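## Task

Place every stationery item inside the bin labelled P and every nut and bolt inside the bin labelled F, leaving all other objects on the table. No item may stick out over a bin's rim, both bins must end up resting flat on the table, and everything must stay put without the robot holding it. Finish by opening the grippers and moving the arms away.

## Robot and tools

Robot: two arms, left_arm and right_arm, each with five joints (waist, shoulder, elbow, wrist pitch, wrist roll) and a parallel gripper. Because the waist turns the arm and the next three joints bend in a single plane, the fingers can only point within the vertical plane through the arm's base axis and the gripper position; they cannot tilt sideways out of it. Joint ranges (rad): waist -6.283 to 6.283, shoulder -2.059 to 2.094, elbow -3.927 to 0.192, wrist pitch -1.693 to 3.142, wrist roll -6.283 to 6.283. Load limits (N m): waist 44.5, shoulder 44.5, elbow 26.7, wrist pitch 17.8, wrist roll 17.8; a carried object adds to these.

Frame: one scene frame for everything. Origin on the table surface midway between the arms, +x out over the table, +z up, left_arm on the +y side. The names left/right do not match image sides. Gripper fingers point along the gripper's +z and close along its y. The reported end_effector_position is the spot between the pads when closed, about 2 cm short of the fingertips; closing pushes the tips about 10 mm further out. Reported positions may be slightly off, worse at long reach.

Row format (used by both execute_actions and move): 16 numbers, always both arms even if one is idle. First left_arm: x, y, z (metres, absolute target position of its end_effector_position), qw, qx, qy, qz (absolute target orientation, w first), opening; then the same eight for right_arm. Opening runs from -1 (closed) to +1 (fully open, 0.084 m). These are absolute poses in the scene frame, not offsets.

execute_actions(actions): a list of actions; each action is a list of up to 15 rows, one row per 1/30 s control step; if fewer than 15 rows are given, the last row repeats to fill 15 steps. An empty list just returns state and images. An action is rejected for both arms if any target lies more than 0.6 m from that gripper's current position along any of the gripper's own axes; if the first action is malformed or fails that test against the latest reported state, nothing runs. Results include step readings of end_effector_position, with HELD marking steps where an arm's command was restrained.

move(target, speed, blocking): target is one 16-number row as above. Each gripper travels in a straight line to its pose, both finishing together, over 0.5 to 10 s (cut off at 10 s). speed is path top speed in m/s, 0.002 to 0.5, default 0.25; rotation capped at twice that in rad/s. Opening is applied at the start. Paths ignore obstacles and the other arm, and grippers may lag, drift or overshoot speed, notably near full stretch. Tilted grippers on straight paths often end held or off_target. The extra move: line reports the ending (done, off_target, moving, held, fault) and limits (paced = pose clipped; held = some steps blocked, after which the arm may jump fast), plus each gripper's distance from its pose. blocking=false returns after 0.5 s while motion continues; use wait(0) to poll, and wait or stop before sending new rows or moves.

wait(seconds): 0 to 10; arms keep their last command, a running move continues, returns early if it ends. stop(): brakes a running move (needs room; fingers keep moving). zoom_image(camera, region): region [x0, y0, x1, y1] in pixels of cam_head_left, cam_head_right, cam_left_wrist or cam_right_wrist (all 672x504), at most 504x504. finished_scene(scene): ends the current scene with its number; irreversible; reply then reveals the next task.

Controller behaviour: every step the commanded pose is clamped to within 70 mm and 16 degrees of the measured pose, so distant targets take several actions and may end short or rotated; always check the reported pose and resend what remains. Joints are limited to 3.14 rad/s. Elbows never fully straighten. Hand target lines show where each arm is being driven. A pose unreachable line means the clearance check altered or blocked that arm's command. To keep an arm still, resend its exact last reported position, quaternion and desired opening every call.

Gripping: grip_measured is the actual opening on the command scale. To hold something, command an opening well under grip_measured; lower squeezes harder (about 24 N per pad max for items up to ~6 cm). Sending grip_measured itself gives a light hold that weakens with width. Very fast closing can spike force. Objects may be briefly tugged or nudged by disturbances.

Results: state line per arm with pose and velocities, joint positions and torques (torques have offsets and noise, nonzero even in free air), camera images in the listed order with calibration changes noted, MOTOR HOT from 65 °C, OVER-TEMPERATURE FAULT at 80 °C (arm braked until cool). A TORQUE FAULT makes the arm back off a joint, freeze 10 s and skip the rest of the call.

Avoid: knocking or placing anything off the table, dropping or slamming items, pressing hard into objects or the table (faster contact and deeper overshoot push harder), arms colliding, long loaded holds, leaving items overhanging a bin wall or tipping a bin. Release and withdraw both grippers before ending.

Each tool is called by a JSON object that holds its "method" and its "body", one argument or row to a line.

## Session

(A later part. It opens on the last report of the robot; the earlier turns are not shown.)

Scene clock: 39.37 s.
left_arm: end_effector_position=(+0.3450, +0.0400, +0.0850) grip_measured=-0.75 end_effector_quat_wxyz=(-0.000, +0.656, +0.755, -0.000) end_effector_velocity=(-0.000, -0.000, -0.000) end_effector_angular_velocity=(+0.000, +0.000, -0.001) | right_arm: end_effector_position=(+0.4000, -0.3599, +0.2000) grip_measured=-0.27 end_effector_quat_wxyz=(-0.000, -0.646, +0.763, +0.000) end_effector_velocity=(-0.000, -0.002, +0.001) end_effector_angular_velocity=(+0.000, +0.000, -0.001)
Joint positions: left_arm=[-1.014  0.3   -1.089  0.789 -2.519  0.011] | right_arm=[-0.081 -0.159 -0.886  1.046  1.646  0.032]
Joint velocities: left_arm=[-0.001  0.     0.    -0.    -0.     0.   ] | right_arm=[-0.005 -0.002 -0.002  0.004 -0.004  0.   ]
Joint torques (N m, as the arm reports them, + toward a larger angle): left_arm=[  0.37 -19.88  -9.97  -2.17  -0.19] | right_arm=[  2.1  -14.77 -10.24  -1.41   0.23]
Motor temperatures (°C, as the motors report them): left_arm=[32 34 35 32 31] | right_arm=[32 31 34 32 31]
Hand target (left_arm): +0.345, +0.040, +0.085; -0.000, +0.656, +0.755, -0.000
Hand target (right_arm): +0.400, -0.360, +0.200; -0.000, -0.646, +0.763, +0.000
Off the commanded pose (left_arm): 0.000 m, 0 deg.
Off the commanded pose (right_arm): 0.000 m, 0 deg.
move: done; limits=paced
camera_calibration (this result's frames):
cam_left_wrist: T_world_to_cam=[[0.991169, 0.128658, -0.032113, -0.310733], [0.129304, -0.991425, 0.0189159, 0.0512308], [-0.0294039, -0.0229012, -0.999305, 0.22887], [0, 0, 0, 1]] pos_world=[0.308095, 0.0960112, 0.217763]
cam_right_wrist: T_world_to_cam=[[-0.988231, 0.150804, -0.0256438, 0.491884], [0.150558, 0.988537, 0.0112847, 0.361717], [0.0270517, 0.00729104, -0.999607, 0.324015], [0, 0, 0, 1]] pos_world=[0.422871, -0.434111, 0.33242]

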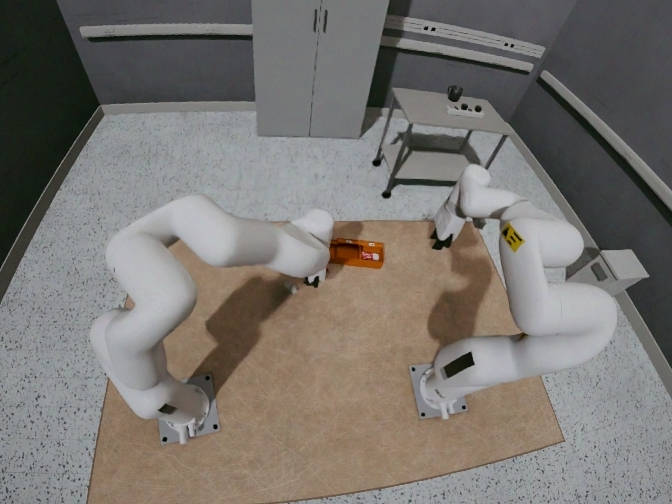

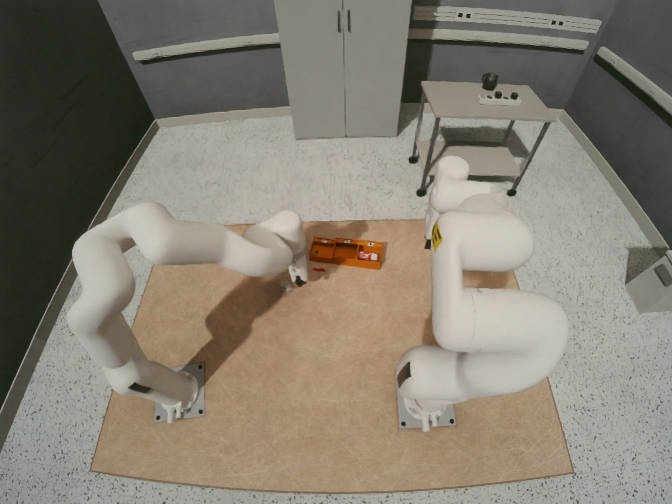

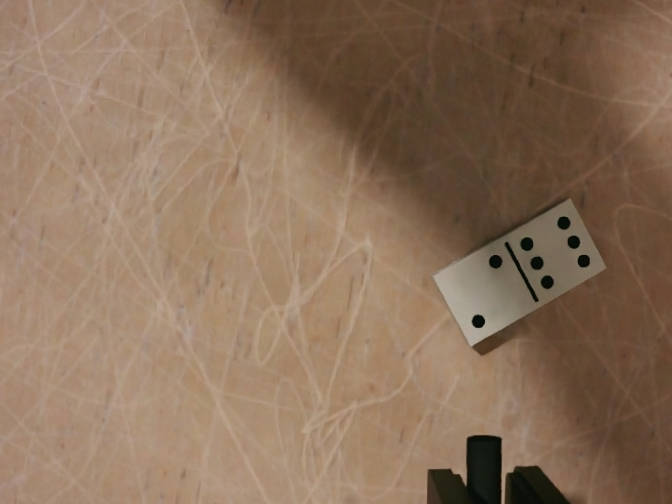

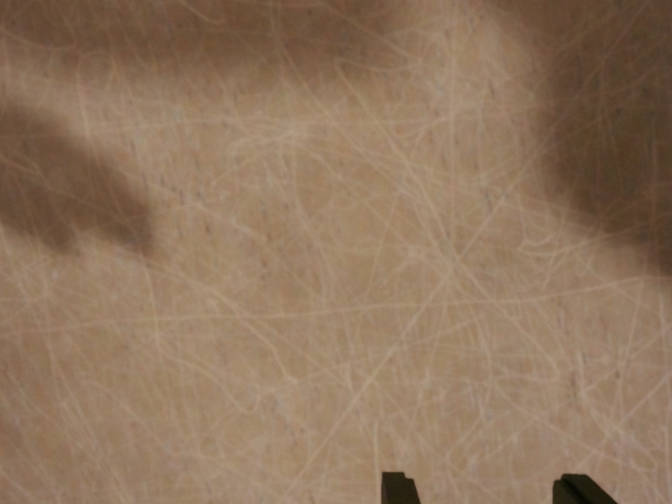

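{"method": "move", "body": {
  "target": [0.485,-0.045,0.08,0,0.763,0.646,0,-1, 0.36,-0.40,0.22,0,0.646,-0.763,0,-0.25],
  "speed": 0.25
}}

Scene clock: 41.10 s.
left_arm: end_effector_position=(+0.4849, -0.0447, +0.0803) grip_measured=-0.75 end_effector_quat_wxyz=(+0.001, +0.763, +0.646, +0.000) end_effector_velocity=(+0.002, -0.002, +0.001) end_effector_angular_velocity=(+0.013, +0.014, -0.001) | right_arm: end_effector_position=(+0.3600, -0.4000, +0.2201) grip_measured=-0.27 end_effector_quat_wxyz=(-0.000, -0.646, +0.763, +0.000) end_effector_velocity=(+0.000, -0.000, +0.001) end_effector_angular_velocity=(-0.000, -0.001, +0.000)
Joint positions: left_arm=[-0.95   0.856 -1.969  1.111 -2.15   0.011] | right_arm=[-0.195 -0.297 -0.812  1.109  1.533  0.032]
Joint velocities: left_arm=[-0.     0.033 -0.064  0.05   0.001 -0.   ] | right_arm=[-0.    -0.001 -0.     0.    -0.001 -0.   ]
Joint torques (N m, as the arm reports them, + toward a larger angle): left_arm=[  0.48 -29.31 -11.2   -2.27  -0.34] | right_arm=[  1.8  -12.11 -10.13  -1.15   0.21]
Motor temperatures (°C, as the motors report them): left_arm=[32 34 35 32 31] | right_arm=[32 31 34 32 31]
Hand target (left_arm): +0.485, -0.045, +0.080; +0.000, +0.763, +0.646, +0.000
Hand target (right_arm): +0.360, -0.400, +0.220; -0.000, -0.646, +0.763, +0.000
Off the commanded pose (left_arm): 0.000 m, 0 deg.
Off the commanded pose (right_arm): 0.000 m, 0 deg.
move: done
camera_calibration (this result's frames):
cam_left_wrist: T_world_to_cam=[[0.984006, -0.175638, -0.0297224, -0.448975], [-0.17508, -0.984342, 0.020444, 0.0970432], [-0.0328477, -0.0149132, -0.999349, 0.2284], [0, 0, 0, 1]] pos_world=[0.466287, 0.0200728, 0.212923]
cam_right_wrist: T_world_to_cam=[[-0.988204, 0.150917, -0.0260038, 0.459014], [0.150668, 0.98852, 0.0113125, 0.407153], [0.0274125, 0.00726108, -0.999598, 0.34528], [0, 0, 0, 1]] pos_world=[0.38279, -0.474259, 0.352471]

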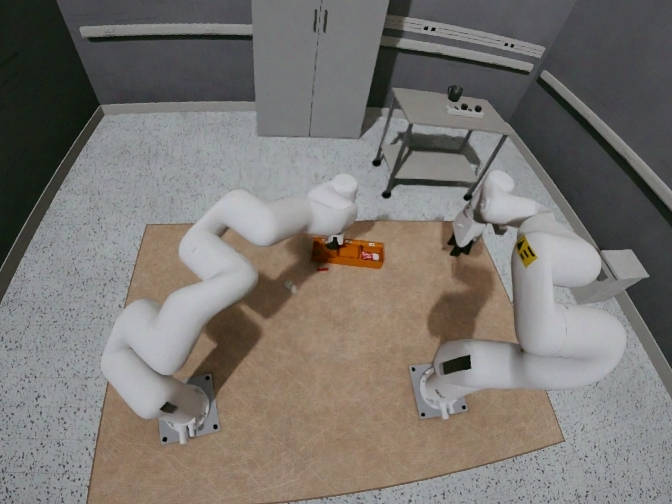

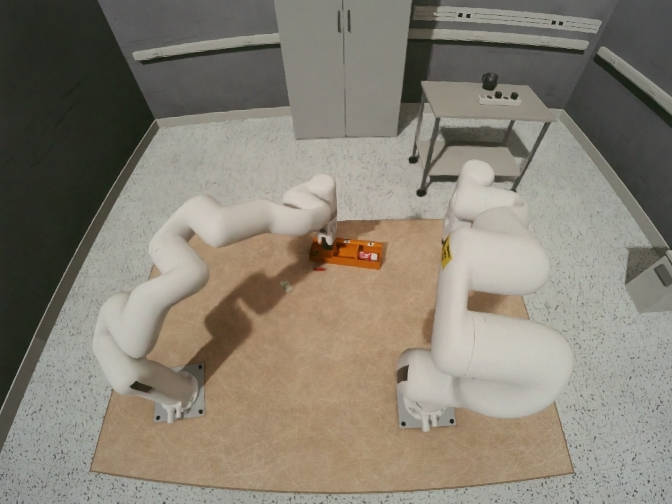

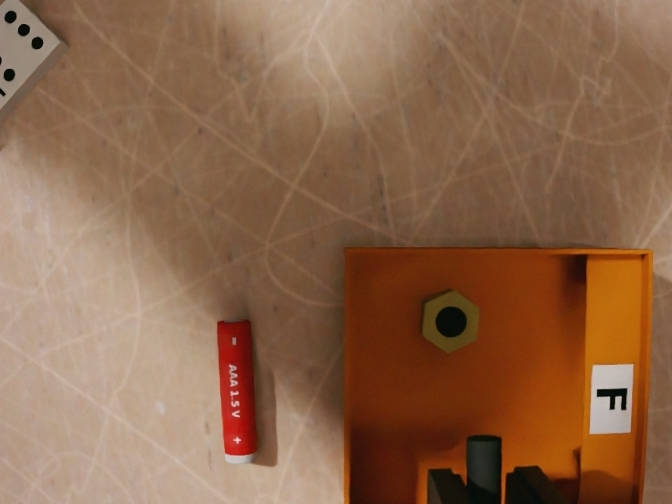

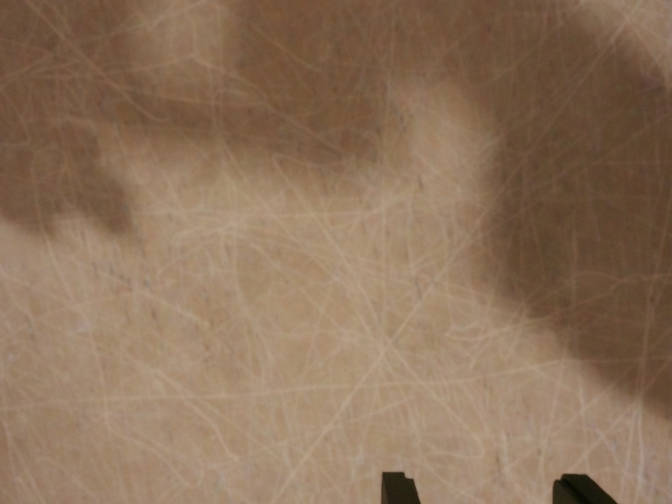

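{"method": "move", "body": {
  "target": [0.4855,-0.042,0.033,0,0.763,0.646,0,-1, 0.36,-0.40,0.22,0,0.646,-0.763,0,-0.25],
  "speed": 0.08
}}

Scene clock: 42.30 s.
left_arm: end_effector_position=(+0.4856, -0.0421, +0.0337) grip_measured=-0.75 end_effector_quat_wxyz=(+0.000, +0.763, +0.646, +0.000) end_effector_velocity=(+0.000, +0.001, -0.005) end_effector_angular_velocity=(+0.002, +0.002, +0.002) | right_arm: end_effector_position=(+0.3600, -0.4000, +0.2200) grip_measured=-0.27 end_effector_quat_wxyz=(-0.000, -0.646, +0.763, -0.000) end_effector_velocity=(-0.000, -0.000, -0.000) end_effector_angular_velocity=(+0.000, +0.000, -0.001)
Joint positions: left_arm=[-0.946  0.916 -1.937  1.021 -2.146  0.011] | right_arm=[-0.195 -0.297 -0.812  1.109  1.533  0.032]
Joint velocities: left_arm=[ 0.001  0.008 -0.    -0.005 -0.    -0.   ] | right_arm=[-0.001  0.    -0.    -0.    -0.    -0.   ]
Joint torques (N m, as the arm reports them, + toward a larger angle): left_arm=[  0.31 -29.38 -10.7   -2.18  -0.33] | right_arm=[  2.02 -12.23 -10.34  -1.37   0.27]
Motor temperatures (°C, as the motors report them): left_arm=[32 34 35 32 31] | right_arm=[32 31 34 32 31]
Hand target (left_arm): +0.486, -0.042, +0.033; +0.000, +0.763, +0.646, -0.000
Hand target (right_arm): +0.360, -0.400, +0.220; -0.000, -0.646, +0.763, -0.000
Off the commanded pose (left_arm): 0.001 m, 0 deg.
Off the commanded pose (right_arm): 0.000 m, 0 deg.
move: done
camera_calibration (this result's frames):
cam_left_wrist: T_world_to_cam=[[0.983934, -0.175711, -0.0316244, -0.450533], [-0.175167, -0.984351, 0.0192266, 0.100718], [-0.0345078, -0.0133781, -0.999315, 0.182726], [0, 0, 0, 1]] pos_world=[0.467243, 0.0224229, 0.166416]
cam_right_wrist: T_world_to_cam=[[-0.988198, 0.150947, -0.0260547, 0.459055], [0.150697, 0.988515, 0.0113098, 0.407134], [0.0274626, 0.00724994, -0.999597, 0.345178], [0, 0, 0, 1]] pos_world=[0.382804, -0.474254, 0.352395]

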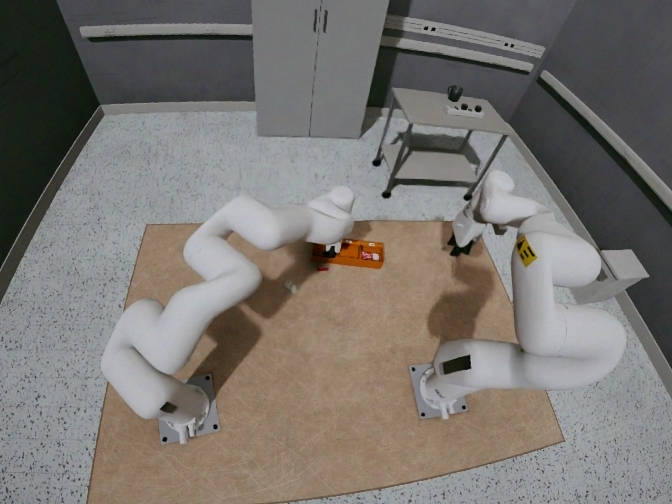

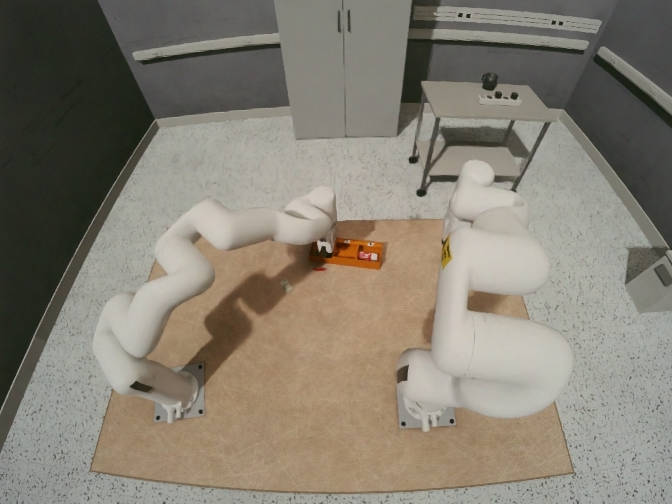

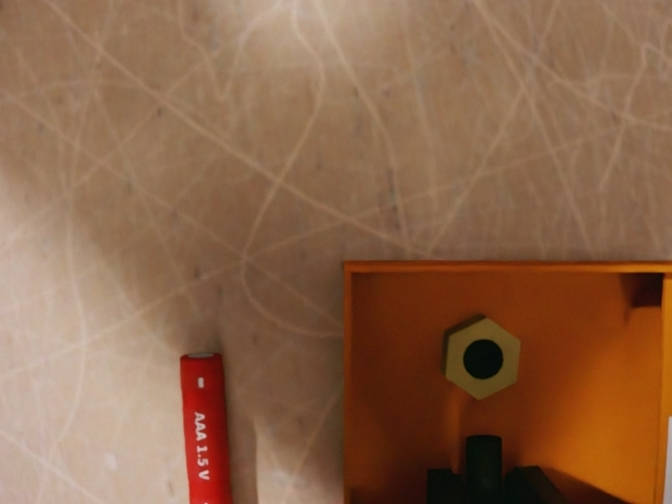

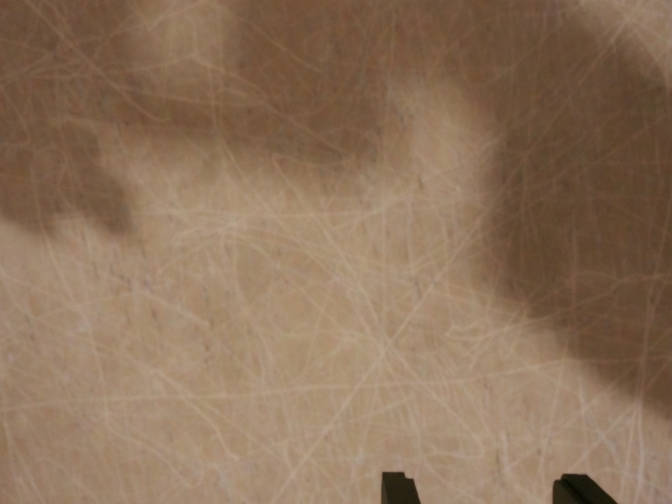

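{"method": "move", "body": {
  "target": [0.4855,-0.042,0.033,0,0.763,0.646,0,-0.5, 0.36,-0.40,0.22,0,0.646,-0.763,0,-0.25],
  "speed": 0.08
}}

{"method": "move", "body": {
  "target": [0.4855,-0.042,0.09,0,0.763,0.646,0,-0.5, 0.36,-0.40,0.22,0,0.646,-0.763,0,-0.25],
  "speed": 0.12
}}

{"method": "move", "body": {
  "target": [0.36,0.20,0.20,0,0.763,0.646,0,-0.5, 0.36,-0.40,0.22,0,0.646,-0.763,0,-0.25],
  "speed": 0.3
}}

Scene clock: 43.10 s.
left_arm: end_effector_position=(+0.4855, -0.0420, +0.0330) grip_measured=-0.52 end_effector_quat_wxyz=(+0.000, +0.763, +0.646, -0.000) end_effector_velocity=(-0.000, +0.000, -0.001) end_effector_angular_velocity=(+0.001, +0.001, +0.000) | right_arm: end_effector_position=(+0.3600, -0.4000, +0.2200) grip_measured=-0.27 end_effector_quat_wxyz=(-0.000, -0.646, +0.763, -0.000) end_effector_velocity=(+0.000, -0.000, +0.000) end_effector_angular_velocity=(-0.000, -0.000, -0.000)
Joint positions: left_arm=[-0.946  0.917 -1.937  1.02  -2.146  0.021] | right_arm=[-0.195 -0.297 -0.812  1.109  1.533  0.032]
Joint velocities: left_arm=[-0.     0.001  0.    -0.    -0.001  0.   ] | right_arm=[-0.     0.001 -0.001  0.    -0.    -0.   ]
Joint torques (N m, as the arm reports them, + toward a larger angle): left_arm=[  0.39 -29.01 -10.76  -2.1   -0.2 ] | right_arm=[  2.19 -12.32 -10.04  -1.3    0.23]
Motor temperatures (°C, as the motors report them): left_arm=[32 34 35 32 31] | right_arm=[32 31 34 32 31]
Hand target (left_arm): +0.486, -0.042, +0.033; +0.000, +0.763, +0.646, -0.000
Hand target (right_arm): +0.360, -0.400, +0.220; -0.000, -0.646, +0.763, -0.000
Off the commanded pose (left_arm): 0.000 m, 0 deg.
Off the commanded pose (right_arm): 0.000 m, 0 deg.
move: done
camera_calibration (this result's frames):
cam_left_wrist: T_world_to_cam=[[0.983922, -0.17569, -0.0320895, -0.450396], [-0.175151, -0.98436, 0.0189319, 0.100846], [-0.0349137, -0.013007, -0.999306, 0.182276], [0, 0, 0, 1]] pos_world=[0.467182, 0.0225097, 0.165787]
cam_right_wrist: T_world_to_cam=[[-0.988198, 0.150947, -0.0260543, 0.459055], [0.150697, 0.988515, 0.0113098, 0.407134], [0.0274623, 0.00725001, -0.999597, 0.345177], [0, 0, 0, 1]] pos_world=[0.382804, -0.474254, 0.352394]

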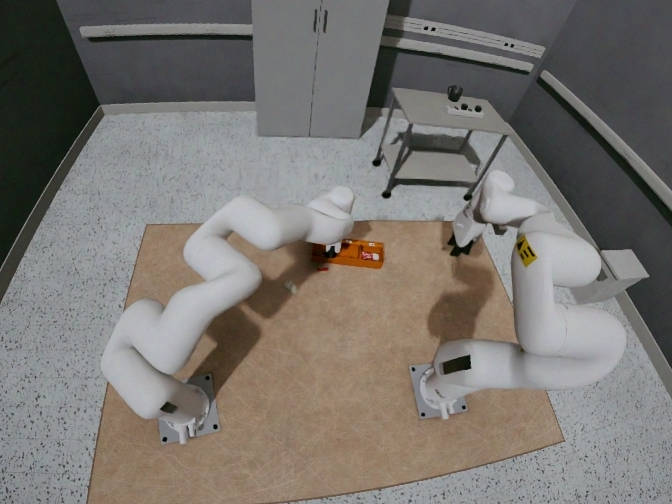

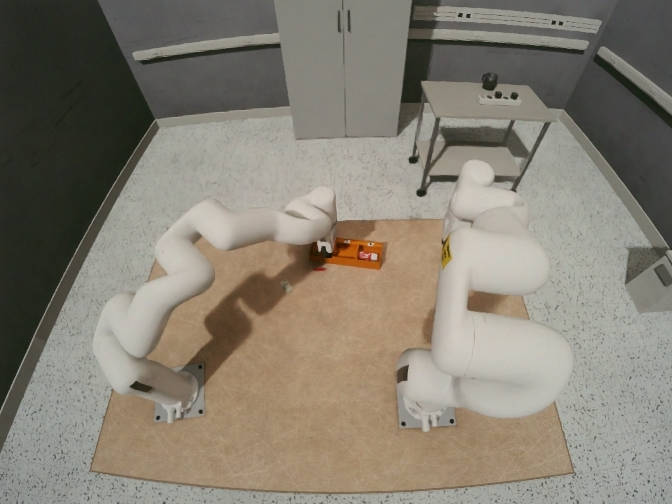

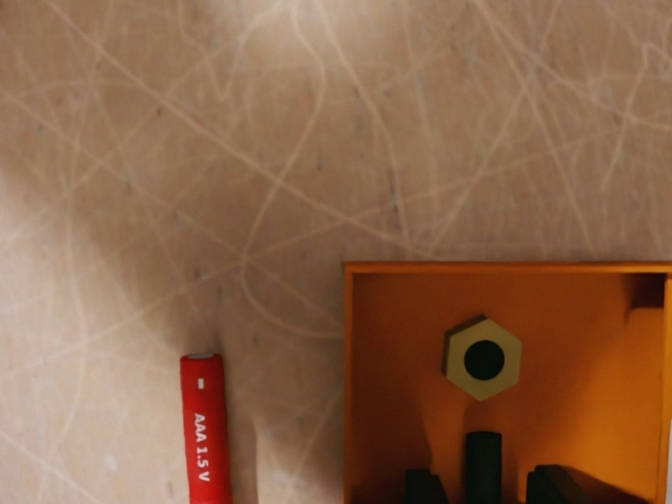

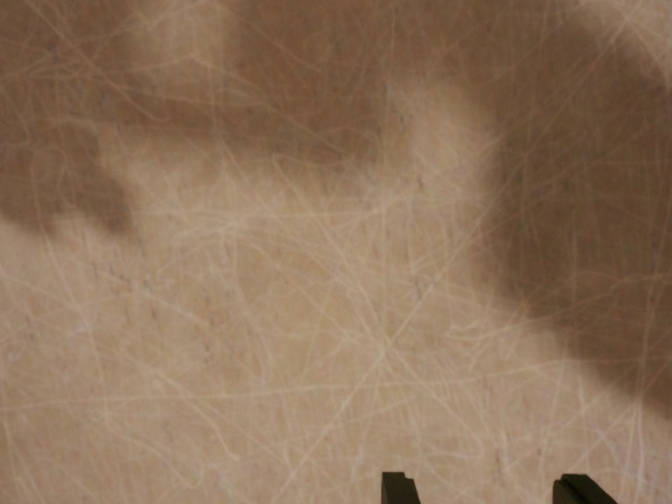

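Scene clock: 44.10 s.
left_arm: end_effector_position=(+0.4853, -0.0419, +0.0892) grip_measured=-0.52 end_effector_quat_wxyz=(-0.000, +0.763, +0.646, -0.000) end_effector_velocity=(+0.001, -0.000, +0.006) end_effector_angular_velocity=(-0.002, -0.002, +0.000) | right_arm: end_effector_position=(+0.3600, -0.4000, +0.2200) grip_measured=-0.27 end_effector_quat_wxyz=(-0.000, -0.646, +0.763, -0.000) end_effector_velocity=(+0.000, +0.000, -0.000) end_effector_angular_velocity=(+0.000, +0.000, +0.000)
Joint positions: left_arm=[-0.946  0.842 -1.972  1.131 -2.146  0.021] | right_arm=[-0.195 -0.297 -0.812  1.109  1.533  0.032]
Joint velocities: left_arm=[ 0.    -0.006 -0.005  0.008 -0.     0.   ] | right_arm=[ 0.     0.001 -0.001 -0.    -0.     0.   ]
Joint torques (N m, as the arm reports them, + toward a larger angle): left_arm=[  0.06 -28.71 -11.04  -2.16  -0.23] | right_arm=[  1.57 -12.64  -9.82  -1.18   0.18]
Motor temperatures (°C, as the motors report them): left_arm=[32 34 35 32 31] | right_arm=[32 30 35 32 31]
Hand target (left_arm): +0.485, -0.042, +0.090; +0.000, +0.763, +0.646, -0.000
Hand target (right_arm): +0.360, -0.400, +0.220; -0.000, -0.646, +0.763, -0.000
Off the commanded pose (left_arm): 0.001 m, 0 deg.
Off the commanded pose (right_arm): 0.000 m, 0 deg.
move: done
camera_calibration (this result's frames):
cam_left_wrist: T_world_to_cam=[[0.983907, -0.175677, -0.0326361, -0.448339], [-0.175143, -0.984368, 0.0185856, 0.0999336], [-0.0353909, -0.0125705, -0.999294, 0.238689], [0, 0, 0, 1]] pos_world=[0.467073, 0.022609, 0.222031]
cam_right_wrist: T_world_to_cam=[[-0.988198, 0.150947, -0.0260542, 0.459055], [0.150697, 0.988515, 0.0113098, 0.407134], [0.0274622, 0.00725004, -0.999597, 0.345177], [0, 0, 0, 1]] pos_world=[0.382804, -0.474254, 0.352394]

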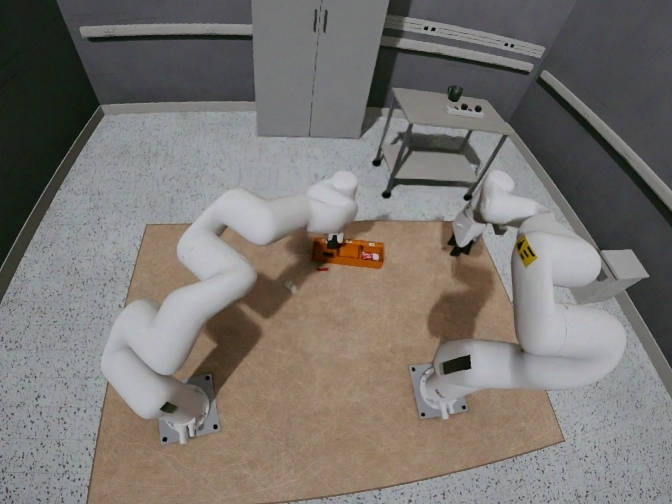

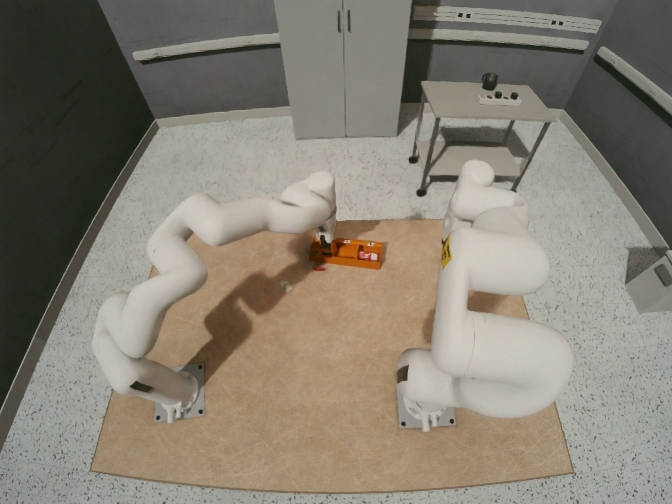

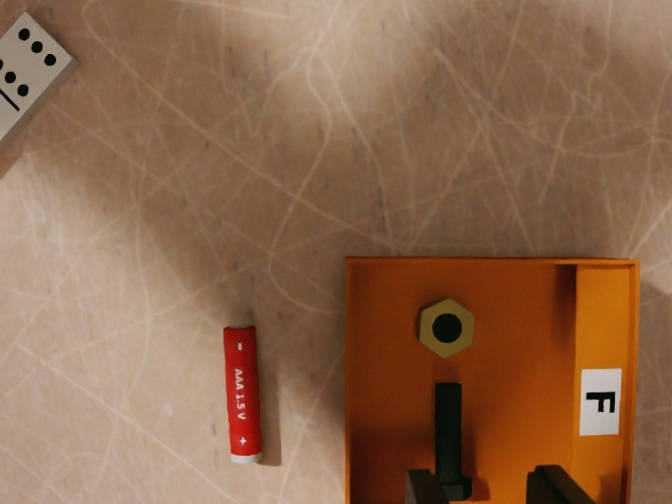

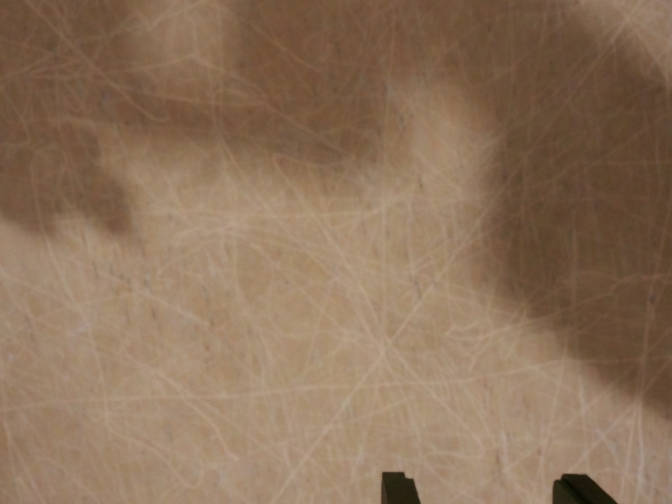

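Scene clock: 46.03 s.
left_arm: end_effector_position=(+0.3597, +0.1998, +0.1993) grip_measured=-0.52 end_effector_quat_wxyz=(-0.000, +0.763, +0.646, -0.000) end_effector_velocity=(-0.001, +0.001, +0.002) end_effector_angular_velocity=(-0.002, -0.004, -0.000) | right_arm: end_effector_position=(+0.3600, -0.4000, +0.2200) grip_measured=-0.27 end_effector_quat_wxyz=(-0.000, -0.646, +0.763, -0.000) end_effector_velocity=(-0.000, +0.000, -0.001) end_effector_angular_velocity=(+0.001, +0.003, +0.000)
Joint positions: left_arm=[-0.722 -0.15  -0.893  1.044 -1.922  0.021] | right_arm=[-0.195 -0.297 -0.812  1.109  1.533  0.032]
Joint velocities: left_arm=[ 0.002 -0.011  0.006  0.001  0.002 -0.   ] | right_arm=[ 0.001  0.002  0.    -0.     0.    -0.   ]
Joint torques (N m, as the arm reports them, + toward a larger angle): left_arm=[  0.54 -13.89 -10.74  -2.21  -0.21] | right_arm=[  1.98 -12.47  -9.92  -1.43   0.17]
Motor temperatures (°C, as the motors report them): left_arm=[32 34 35 32 31] | right_arm=[32 30 35 32 31]
Hand target (left_arm): +0.360, +0.200, +0.200; +0.000, +0.763, +0.646, +0.000
Hand target (right_arm): +0.360, -0.400, +0.220; -0.000, -0.646, +0.763, -0.000
Off the commanded pose (left_arm): 0.001 m, 0 deg.
Off the commanded pose (right_arm): 0.000 m, 0 deg.
move: done; limits=paced
camera_calibration (this result's frames):
cam_left_wrist: T_world_to_cam=[[0.983888, -0.175761, -0.0327476, -0.278645], [-0.175222, -0.984352, 0.0186929, 0.313778], [-0.0355206, -0.0126536, -0.999289, 0.3473], [0, 0, 0, 1]] pos_world=[0.341472, 0.264288, 0.332063]
cam_right_wrist: T_world_to_cam=[[-0.988198, 0.150947, -0.0260544, 0.459055], [0.150697, 0.988515, 0.0113098, 0.407134], [0.0274624, 0.00725, -0.999597, 0.345177], [0, 0, 0, 1]] pos_world=[0.382804, -0.474254, 0.352394]

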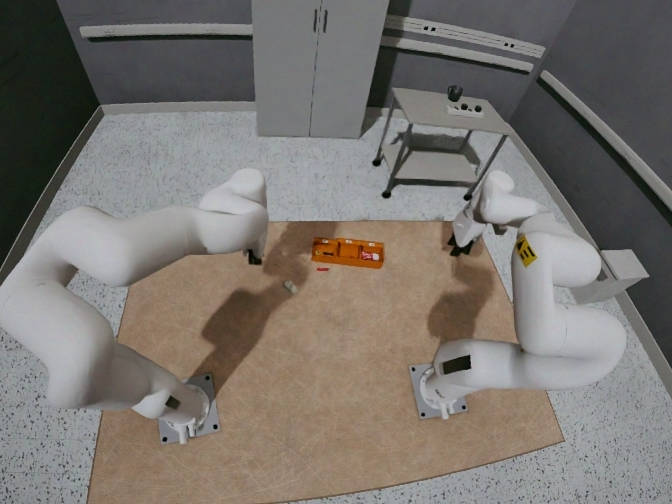

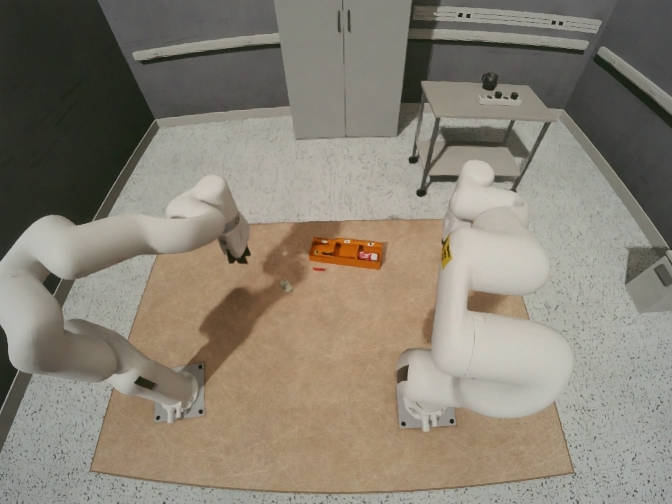

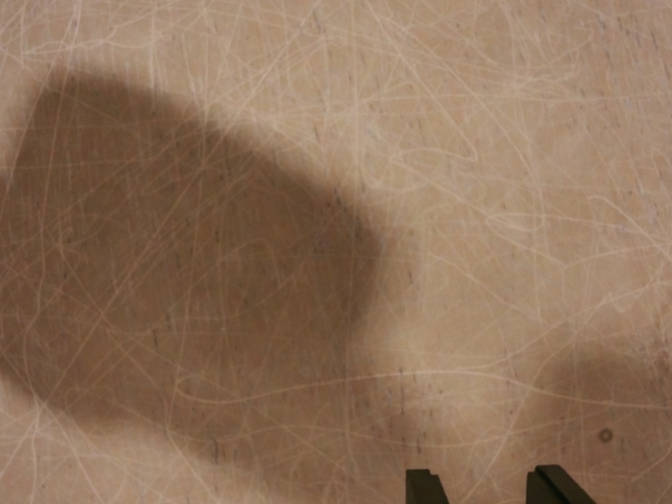

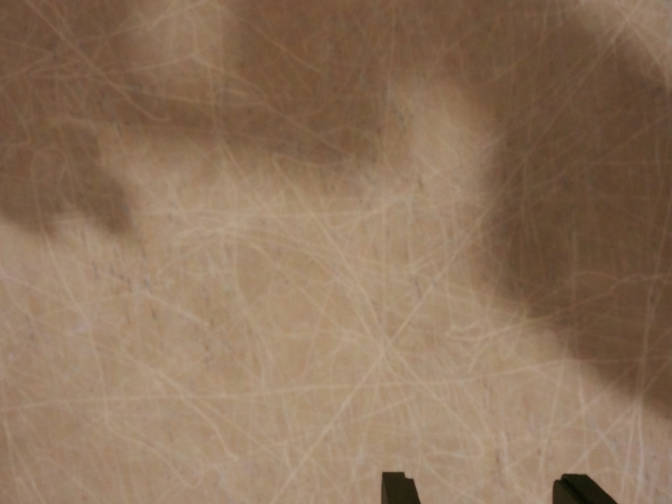

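{"method": "zoom_image", "body": {
  "camera": "cam_left_wrist",
  "region": [545,390,665,480]
}}

{"method": "zoom_image", "body": {
  "camera": "cam_head_left",
  "region": [130,215,510,480]
}}

{"method": "zoom_image", "body": {
  "camera": "cam_head_right",
  "region": [270,225,400,305]
}}

Region (545, 390, 665, 480) of cam_left_wrist's 672x504 image, scaled by 4.200, with more detail than that image has; it fills the top 378 rows of this view, and the rest is white.

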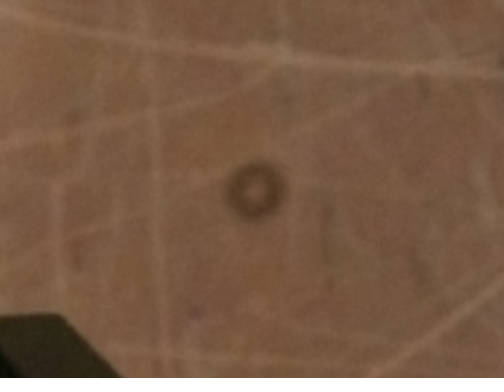

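Region (130, 215, 510, 480) of cam_head_left's 672x504 image, scaled by 1.326, with more detail than that image has; it fills the top 351 rows of this view, and the rest is white.

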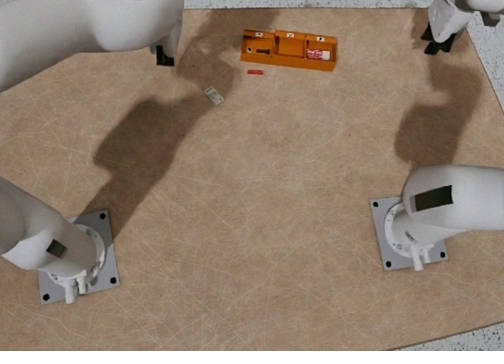

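Region (270, 225, 400, 305) of cam_head_right's 672x504 image, scaled by 3.877, with more detail than that image has; it fills the top 310 rows of this view, and the rest is white.

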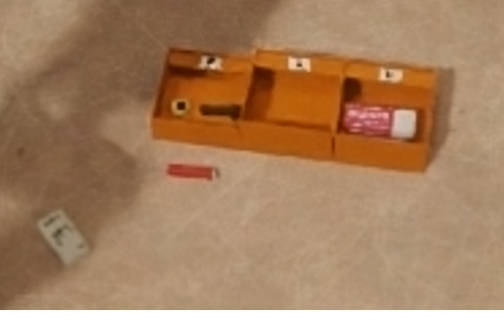

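The ring mark near the left gripper is only a stain on the table. All four items are in their bins.

{"method": "finished_scene", "body": {
  "scene": 2
}}

The scene is finished: the task was done.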